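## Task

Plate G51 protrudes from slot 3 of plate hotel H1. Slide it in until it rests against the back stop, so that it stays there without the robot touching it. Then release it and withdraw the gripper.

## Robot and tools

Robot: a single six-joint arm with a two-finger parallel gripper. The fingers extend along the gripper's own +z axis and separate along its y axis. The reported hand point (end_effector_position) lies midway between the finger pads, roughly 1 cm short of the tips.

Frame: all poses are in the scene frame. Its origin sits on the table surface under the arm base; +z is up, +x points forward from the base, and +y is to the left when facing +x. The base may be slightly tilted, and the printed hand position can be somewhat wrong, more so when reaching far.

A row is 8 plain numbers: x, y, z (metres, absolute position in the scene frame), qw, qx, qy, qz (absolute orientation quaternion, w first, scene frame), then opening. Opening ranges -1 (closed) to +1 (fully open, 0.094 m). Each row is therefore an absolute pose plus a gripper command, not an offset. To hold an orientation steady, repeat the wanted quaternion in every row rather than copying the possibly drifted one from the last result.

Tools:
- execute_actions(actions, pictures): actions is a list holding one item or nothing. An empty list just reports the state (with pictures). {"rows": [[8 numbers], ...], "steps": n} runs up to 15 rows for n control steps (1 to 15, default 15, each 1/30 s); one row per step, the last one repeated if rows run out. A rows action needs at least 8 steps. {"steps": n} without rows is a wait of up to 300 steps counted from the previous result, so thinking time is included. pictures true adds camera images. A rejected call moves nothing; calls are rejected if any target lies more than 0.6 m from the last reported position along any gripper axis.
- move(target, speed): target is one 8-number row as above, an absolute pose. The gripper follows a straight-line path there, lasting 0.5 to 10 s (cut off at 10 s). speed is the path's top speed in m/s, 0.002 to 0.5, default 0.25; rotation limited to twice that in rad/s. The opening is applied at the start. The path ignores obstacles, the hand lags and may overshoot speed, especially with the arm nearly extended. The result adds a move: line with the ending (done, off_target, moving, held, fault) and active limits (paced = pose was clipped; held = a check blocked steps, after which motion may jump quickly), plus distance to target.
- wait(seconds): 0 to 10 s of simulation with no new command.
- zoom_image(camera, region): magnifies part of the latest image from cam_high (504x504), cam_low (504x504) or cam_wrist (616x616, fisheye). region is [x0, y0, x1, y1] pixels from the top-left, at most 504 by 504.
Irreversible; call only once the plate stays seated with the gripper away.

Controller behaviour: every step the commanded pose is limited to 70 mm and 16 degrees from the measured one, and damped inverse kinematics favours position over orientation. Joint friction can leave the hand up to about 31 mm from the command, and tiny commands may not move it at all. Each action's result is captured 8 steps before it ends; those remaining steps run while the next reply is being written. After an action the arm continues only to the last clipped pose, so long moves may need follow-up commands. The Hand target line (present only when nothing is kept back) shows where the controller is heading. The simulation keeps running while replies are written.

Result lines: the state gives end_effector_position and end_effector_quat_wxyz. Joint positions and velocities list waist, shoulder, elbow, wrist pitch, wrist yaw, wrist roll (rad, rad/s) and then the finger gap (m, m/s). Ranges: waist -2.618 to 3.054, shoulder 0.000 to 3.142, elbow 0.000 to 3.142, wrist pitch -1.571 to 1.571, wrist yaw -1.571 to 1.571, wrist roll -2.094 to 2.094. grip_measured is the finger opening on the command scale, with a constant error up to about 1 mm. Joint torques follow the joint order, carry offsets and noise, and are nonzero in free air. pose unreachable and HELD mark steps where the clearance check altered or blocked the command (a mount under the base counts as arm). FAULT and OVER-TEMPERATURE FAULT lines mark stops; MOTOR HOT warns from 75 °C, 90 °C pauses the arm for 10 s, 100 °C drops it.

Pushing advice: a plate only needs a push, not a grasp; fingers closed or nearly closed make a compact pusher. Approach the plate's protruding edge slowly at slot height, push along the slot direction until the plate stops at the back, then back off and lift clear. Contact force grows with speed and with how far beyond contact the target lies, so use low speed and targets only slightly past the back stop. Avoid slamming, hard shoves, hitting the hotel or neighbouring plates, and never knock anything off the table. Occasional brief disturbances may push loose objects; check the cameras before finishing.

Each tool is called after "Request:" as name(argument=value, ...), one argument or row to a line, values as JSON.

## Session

Request:
execute_actions(
  actions=[],
)

Scene clock: 0.00 s of 7200.00 s.
end_effector_position=(+0.5561, -0.0029, +0.2979) grip_measured=+1.000 end_effector_quat_wxyz=(+0.542, -0.425, +0.701, -0.186)
Joint positions: [-0.346  2.319  1.153  1.029 -0.745 -0.205  0.094]
Joint velocities: [-0.022 -0.007  0.002 -0.022 -0.022  0.007  0.   ]
Joint torques (N m, as the arm reports them, + toward a larger angle): no reading
Hand target: +0.556, -0.003, +0.298; +0.542, -0.425, +0.701, -0.186

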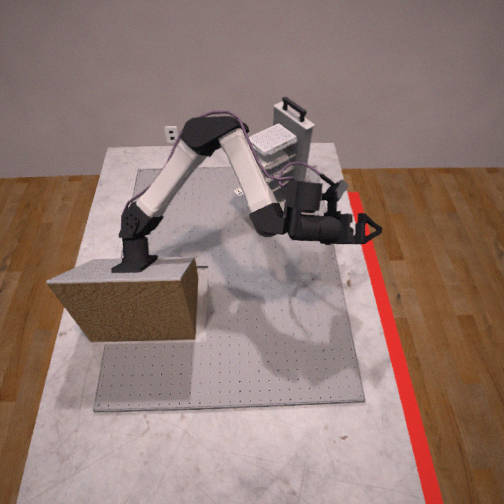

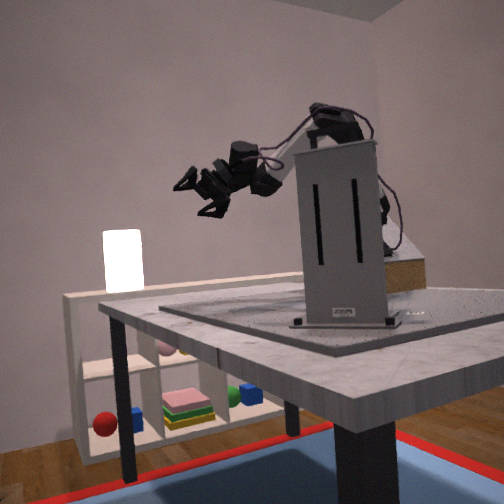

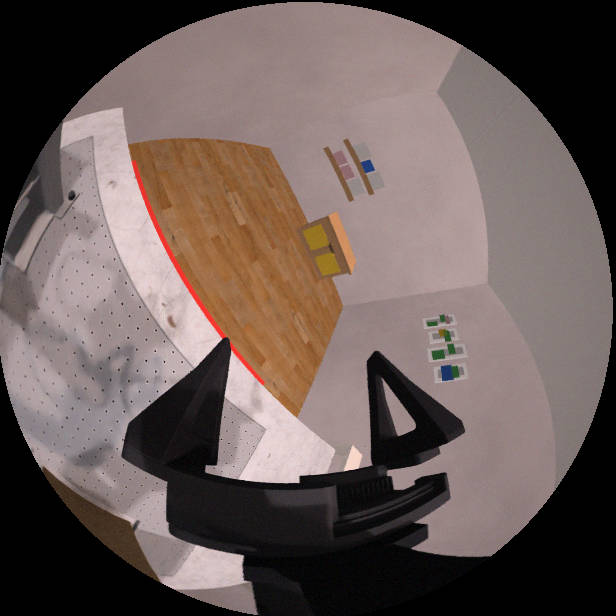

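Request:
move(
  target=[0.24,0.255,0.35,0.516,-0.233,0.81,0.148,-0.3],
)

Request:
zoom_image(
  camera="cam_high",
  region=[180, 80, 340, 230],
)

Request:
zoom_image(
  camera="cam_wrist",
  region=[180, 150, 420, 390],
)

Scene clock: 2.87 s of 7200.00 s.
end_effector_position=(+0.2472, +0.2452, +0.3360) grip_measured=-0.298 end_effector_quat_wxyz=(+0.502, -0.214, +0.823, +0.156)
Joint positions: [-0.351  0.575  0.402  0.208 -1.066  0.718  0.033]
Joint velocities: [-0.017  0.017 -0.002  0.081 -0.066 -0.051 -0.001]
Joint torques (N m, as the arm reports them, + toward a larger angle): [-2.04  0.83  9.38  1.2   0.52  0.02]
Hand target: +0.244, +0.257, +0.350; +0.517, -0.233, +0.810, +0.148
Off the commanded pose: 0.019 m, 3 deg.
Kept back: nothing.
move: off_target

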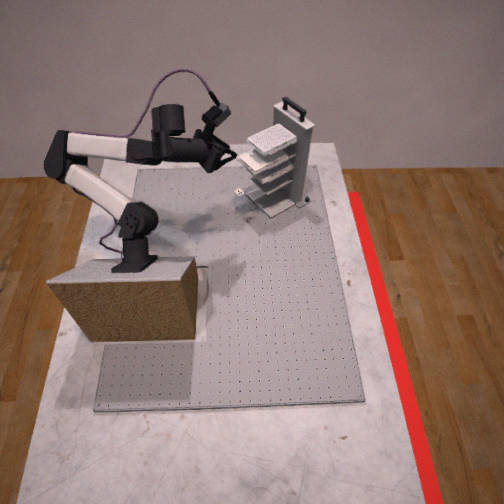

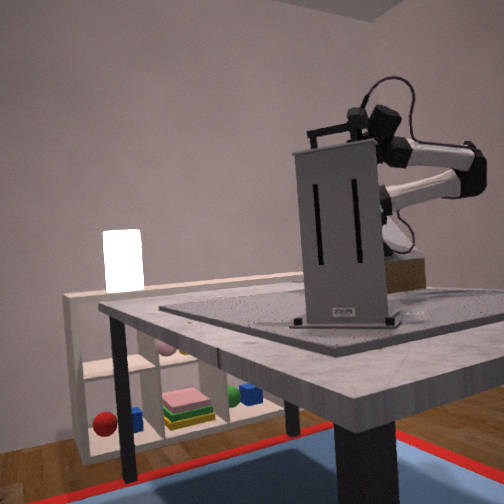

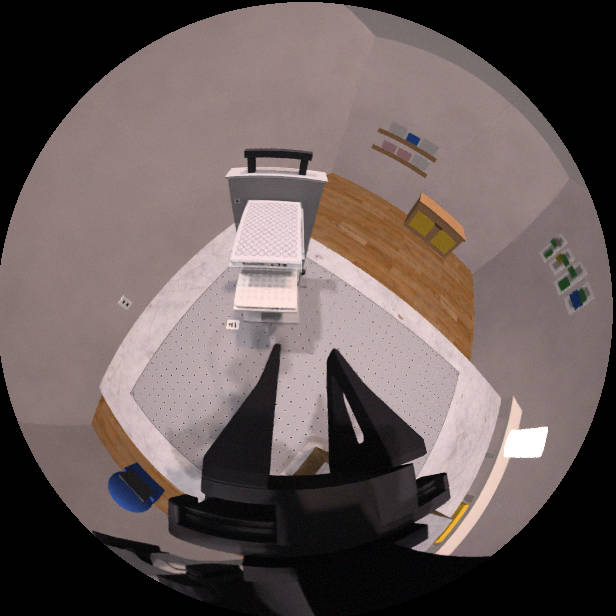

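Region (180, 80, 340, 230) of cam_high's 504x504 image, scaled by 3.150, with more detail than that image has; it fills the top 472 rows of this view, and the rest is white.

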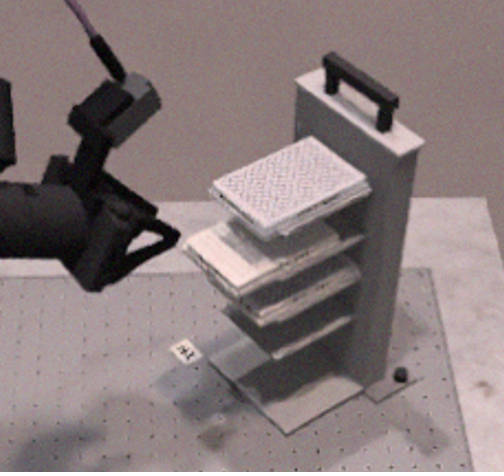

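Region (180, 150, 420, 390) of cam_wrist's 616x616 image, scaled by 2.100, with more detail than that image has.

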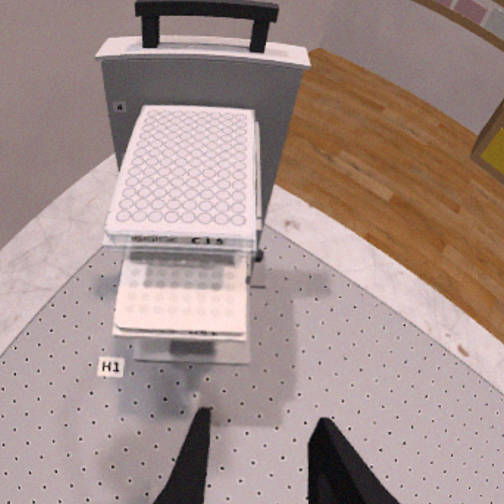

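Request:
move(
  target=[0.25,0.297,0.245,0.516,-0.233,0.81,0.148,-0.3],
  speed=0.1,
)

Request:
zoom_image(
  camera="cam_high",
  region=[180, 80, 340, 230],
)

Request:
zoom_image(
  camera="cam_wrist",
  region=[200, 220, 420, 420],
)

Scene clock: 5.10 s of 7200.00 s.
end_effector_position=(+0.2488, +0.3044, +0.2548) grip_measured=-0.298 end_effector_quat_wxyz=(+0.522, -0.238, +0.805, +0.152)
Joint positions: [ 0.467  0.616  0.309  0.368 -0.235  0.646  0.033]
Joint velocities: [-0.002  0.007  0.002 -0.051 -0.022  0.037  0.   ]
Joint torques (N m, as the arm reports them, + toward a larger angle): [ 0.02 -0.21  4.79  2.1   0.53 -0.01]
Hand target: +0.250, +0.297, +0.244; +0.515, -0.235, +0.811, +0.145
Off the commanded pose: 0.012 m, 1 deg.
Kept back: nothing.
move: off_target

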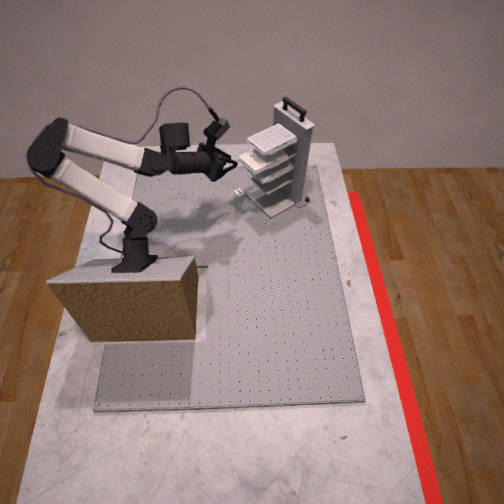

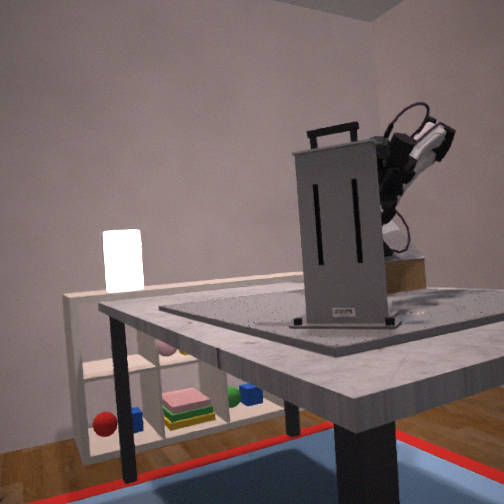

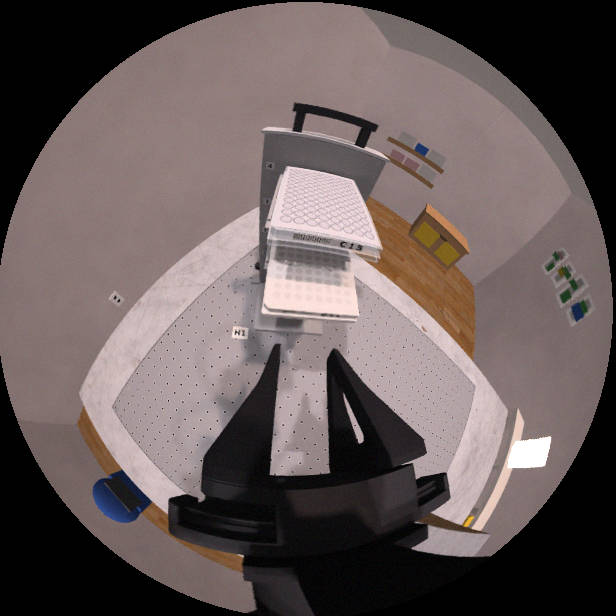

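Region (180, 80, 340, 230) of cam_high's 504x504 image, scaled by 3.150, with more detail than that image has; it fills the top 472 rows of this view, and the rest is white.

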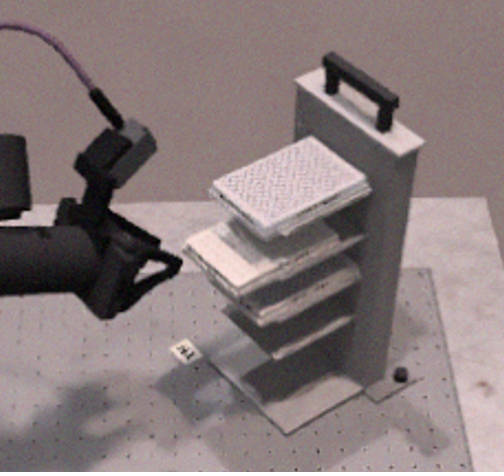

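Region (200, 220, 420, 420) of cam_wrist's 616x616 image, scaled by 2.291, with more detail than that image has; it fills the top 458 rows of this view, and the rest is white.

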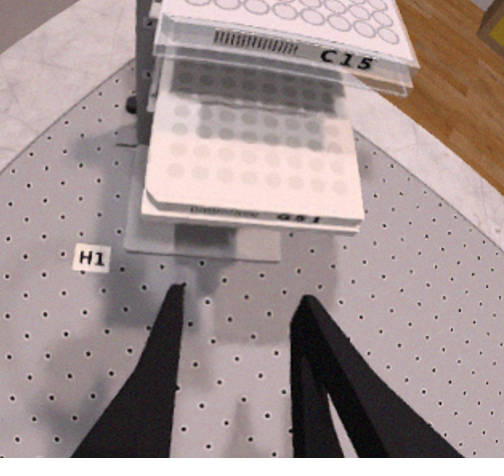

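Request:
move(
  target=[0.272,0.306,0.224,0.516,-0.233,0.81,0.148,-0.3],
  speed=0.04,
)

Request:
zoom_image(
  camera="cam_high",
  region=[180, 80, 340, 230],
)

Request:
zoom_image(
  camera="cam_wrist",
  region=[200, 220, 420, 420],
)

Scene clock: 6.83 s of 7200.00 s.
end_effector_position=(+0.2716, +0.3091, +0.2311) grip_measured=-0.298 end_effector_quat_wxyz=(+0.520, -0.235, +0.807, +0.151)
Joint positions: [ 0.518  0.841  0.309  0.584 -0.182  0.646  0.033]
Joint velocities: [-0.012  0.002 -0.022  0.007 -0.007 -0.095  0.   ]
Joint torques (N m, as the arm reports them, + toward a larger angle): [-0.94 -1.27  5.06  2.12  0.5   0.04]
Hand target: +0.271, +0.306, +0.224; +0.516, -0.234, +0.811, +0.148
Off the commanded pose: 0.008 m, 1 deg.
Kept back: nothing.
move: done

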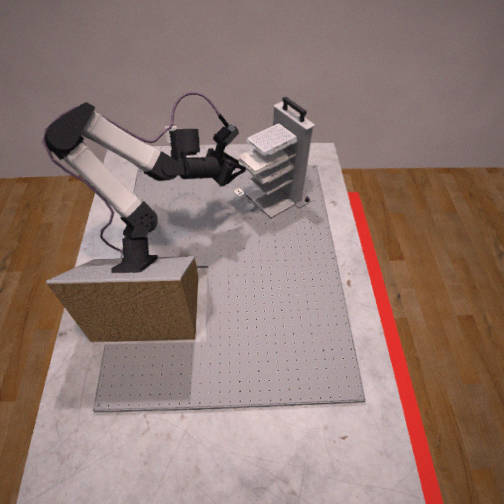

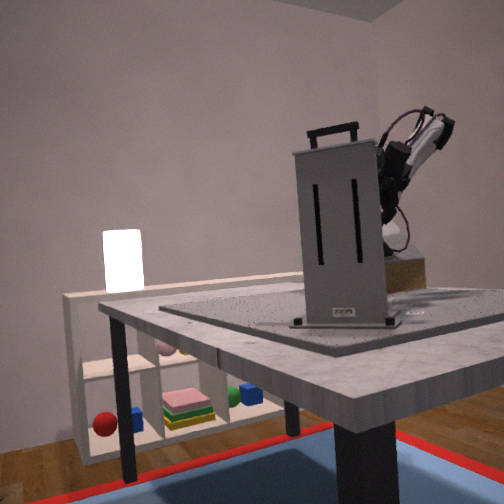

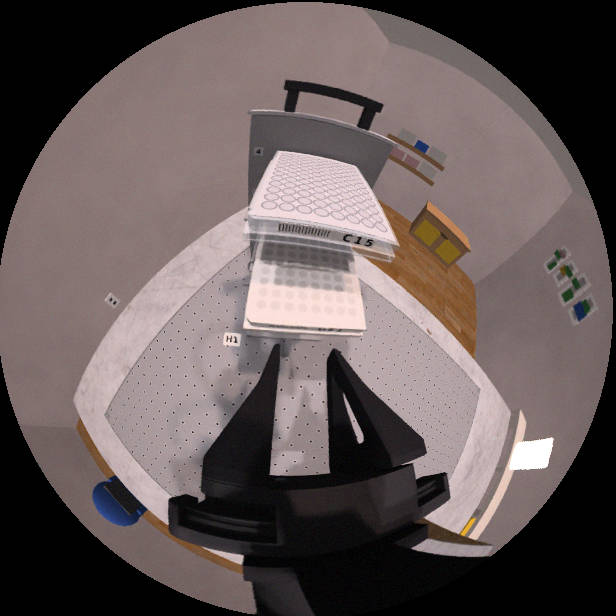

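Region (180, 80, 340, 230) of cam_high's 504x504 image, scaled by 3.150, with more detail than that image has; it fills the top 472 rows of this view, and the rest is white.

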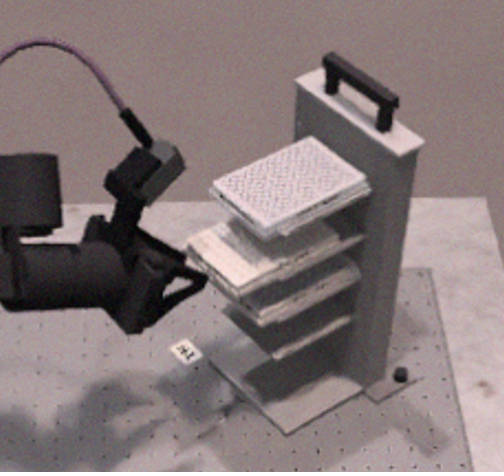

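Region (200, 220, 420, 420) of cam_wrist's 616x616 image, scaled by 2.291, with more detail than that image has; it fills the top 458 rows of this view, and the rest is white.

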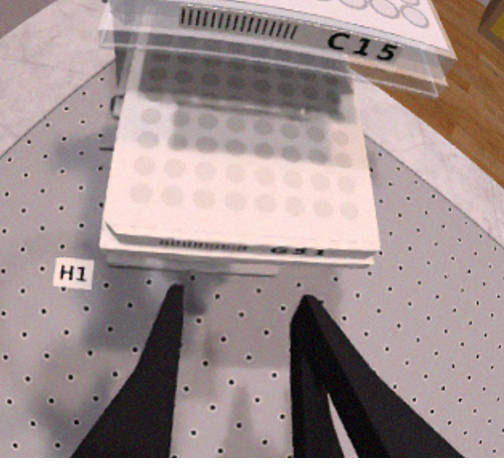

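Request:
move(
  target=[0.30,0.332,0.234,0.516,-0.233,0.81,0.148,-0.3],
  speed=0.02,
)

Request:
zoom_image(
  camera="cam_high",
  region=[180, 80, 340, 230],
)

Scene clock: 9.10 s of 7200.00 s.
end_effector_position=(+0.2937, +0.3229, +0.2249) grip_measured=-0.298 end_effector_quat_wxyz=(+0.507, -0.231, +0.818, +0.143)
Joint positions: [ 0.518  0.98   0.413  0.583 -0.191  0.646  0.033]
Joint velocities: [ 0.007 -0.002  0.017  0.037  0.081  0.022  0.   ]
Joint torques (N m, as the arm reports them, + toward a larger angle): [-3.7  -2.    8.79  2.04  0.4   0.07]
Hand target: +0.300, +0.331, +0.234; +0.516, -0.233, +0.811, +0.148
Off the commanded pose: 0.014 m, 1 deg.
Kept back: nothing.
move: off_target

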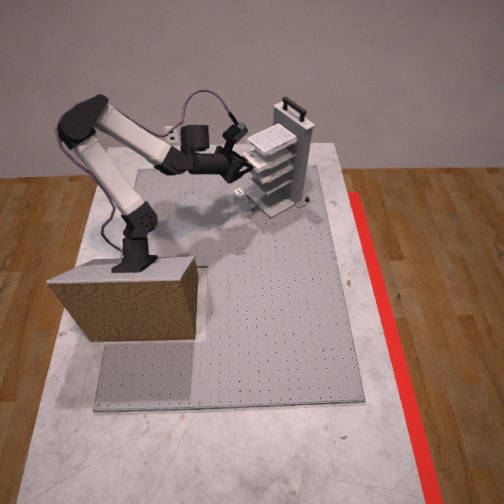

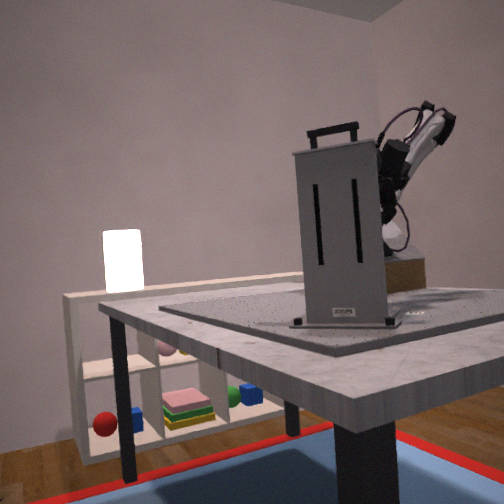

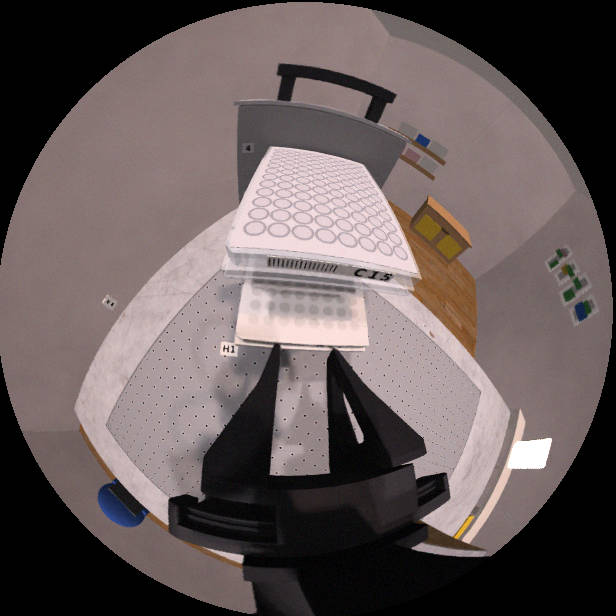

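Region (180, 80, 340, 230) of cam_high's 504x504 image, scaled by 3.150, with more detail than that image has; it fills the top 472 rows of this view, and the rest is white.

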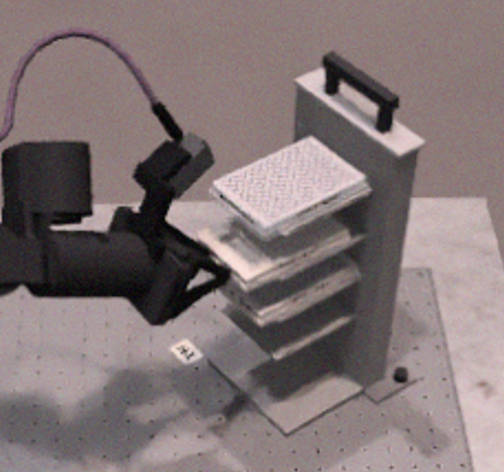

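Request:
move(
  target=[0.323,0.349,0.239,0.516,-0.233,0.81,0.148,-0.3],
  speed=0.02,
)

Request:
zoom_image(
  camera="cam_high",
  region=[180, 80, 340, 230],
)

Scene clock: 11.63 s of 7200.00 s.
end_effector_position=(+0.3095, +0.3338, +0.2256) grip_measured=-0.298 end_effector_quat_wxyz=(+0.498, -0.232, +0.824, +0.142)
Joint positions: [ 0.499  1.057  0.496  0.56  -0.226  0.646  0.033]
Joint velocities: [-0.007  0.007  0.012 -0.022 -0.095 -0.037  0.   ]
Joint torques (N m, as the arm reports them, + toward a larger angle): [-3.98 -1.14 10.78  2.22  0.61  0.07]
Hand target: +0.322, +0.348, +0.240; +0.517, -0.233, +0.810, +0.148
Off the commanded pose: 0.024 m, 3 deg.
Kept back: nothing.
move: off_target

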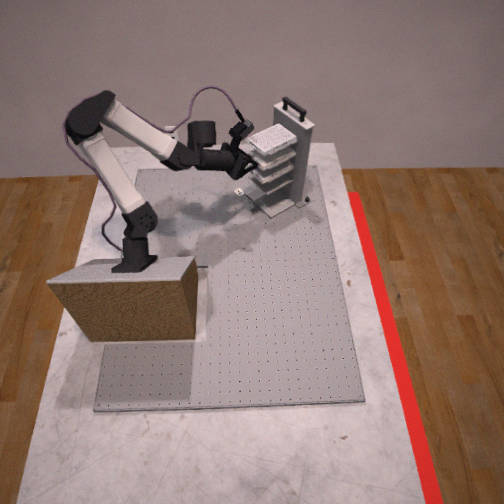

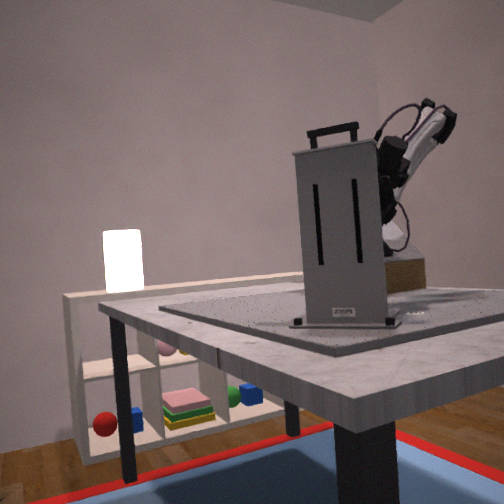

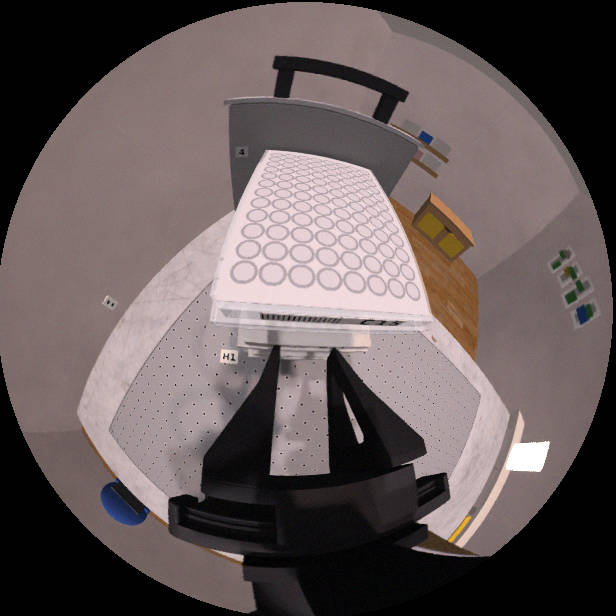

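Region (180, 80, 340, 230) of cam_high's 504x504 image, scaled by 3.150, with more detail than that image has; it fills the top 472 rows of this view, and the rest is white.

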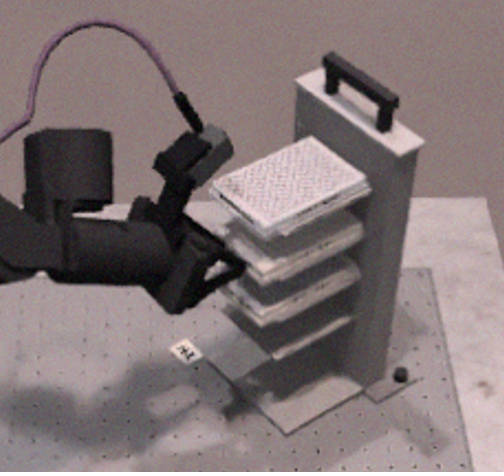

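Request:
move(
  target=[0.225,0.285,0.245,0.516,-0.233,0.81,0.148,-0.3],
  speed=0.15,
)

Request:
zoom_image(
  camera="cam_high",
  region=[180, 80, 340, 230],
)

Scene clock: 13.23 s of 7200.00 s.
end_effector_position=(+0.2284, +0.2916, +0.2503) grip_measured=-0.298 end_effector_quat_wxyz=(+0.519, -0.235, +0.808, +0.150)
Joint positions: [ 0.504  0.457  0.255  0.251 -0.196  0.646  0.033]
Joint velocities: [ 0.007  0.012  0.002 -0.022 -0.007  0.022 -0.003]
Joint torques (N m, as the arm reports them, + toward a larger angle): [ 0.45 -2.17  5.15  1.9   0.52  0.06]
Hand target: +0.226, +0.286, +0.244; +0.516, -0.233, +0.811, +0.148
Off the commanded pose: 0.009 m, 1 deg.
Kept back: nothing.
move: done

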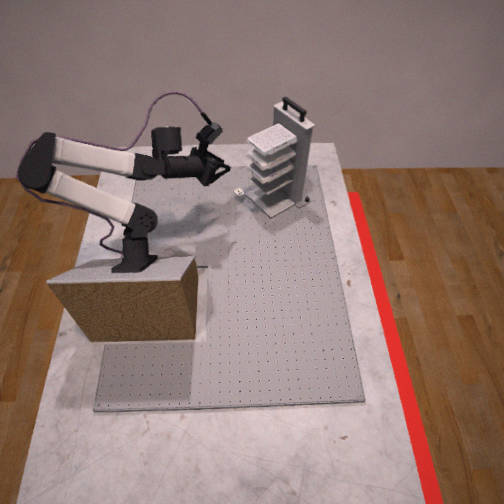

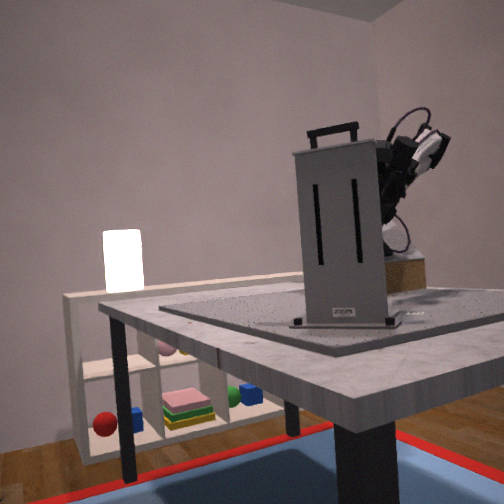

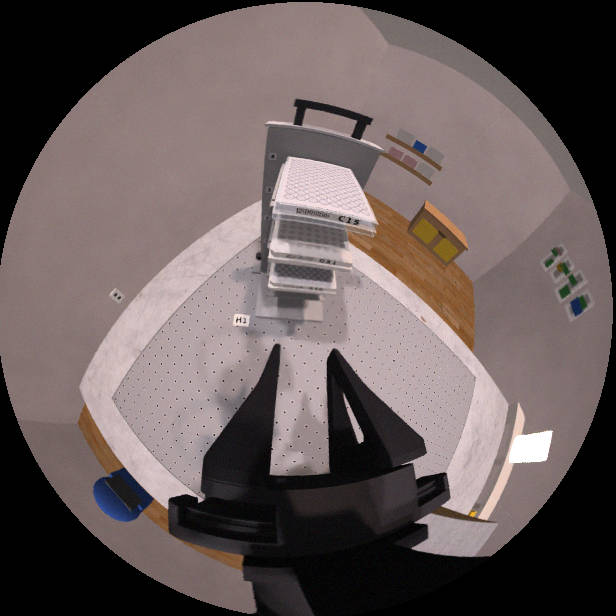

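Region (180, 80, 340, 230) of cam_high's 504x504 image, scaled by 3.150, with more detail than that image has; it fills the top 472 rows of this view, and the rest is white.

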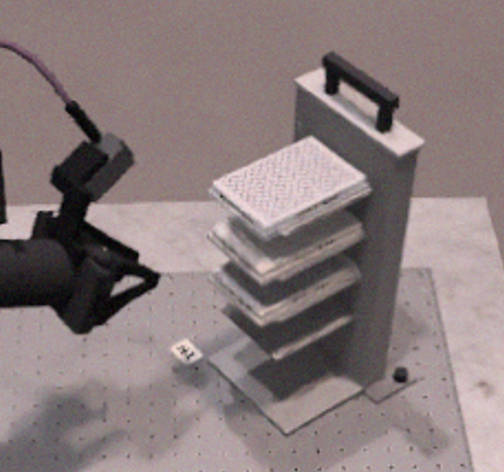

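Request:
finished_scene(
  scene=2,
)

The scene is finished: the task was done.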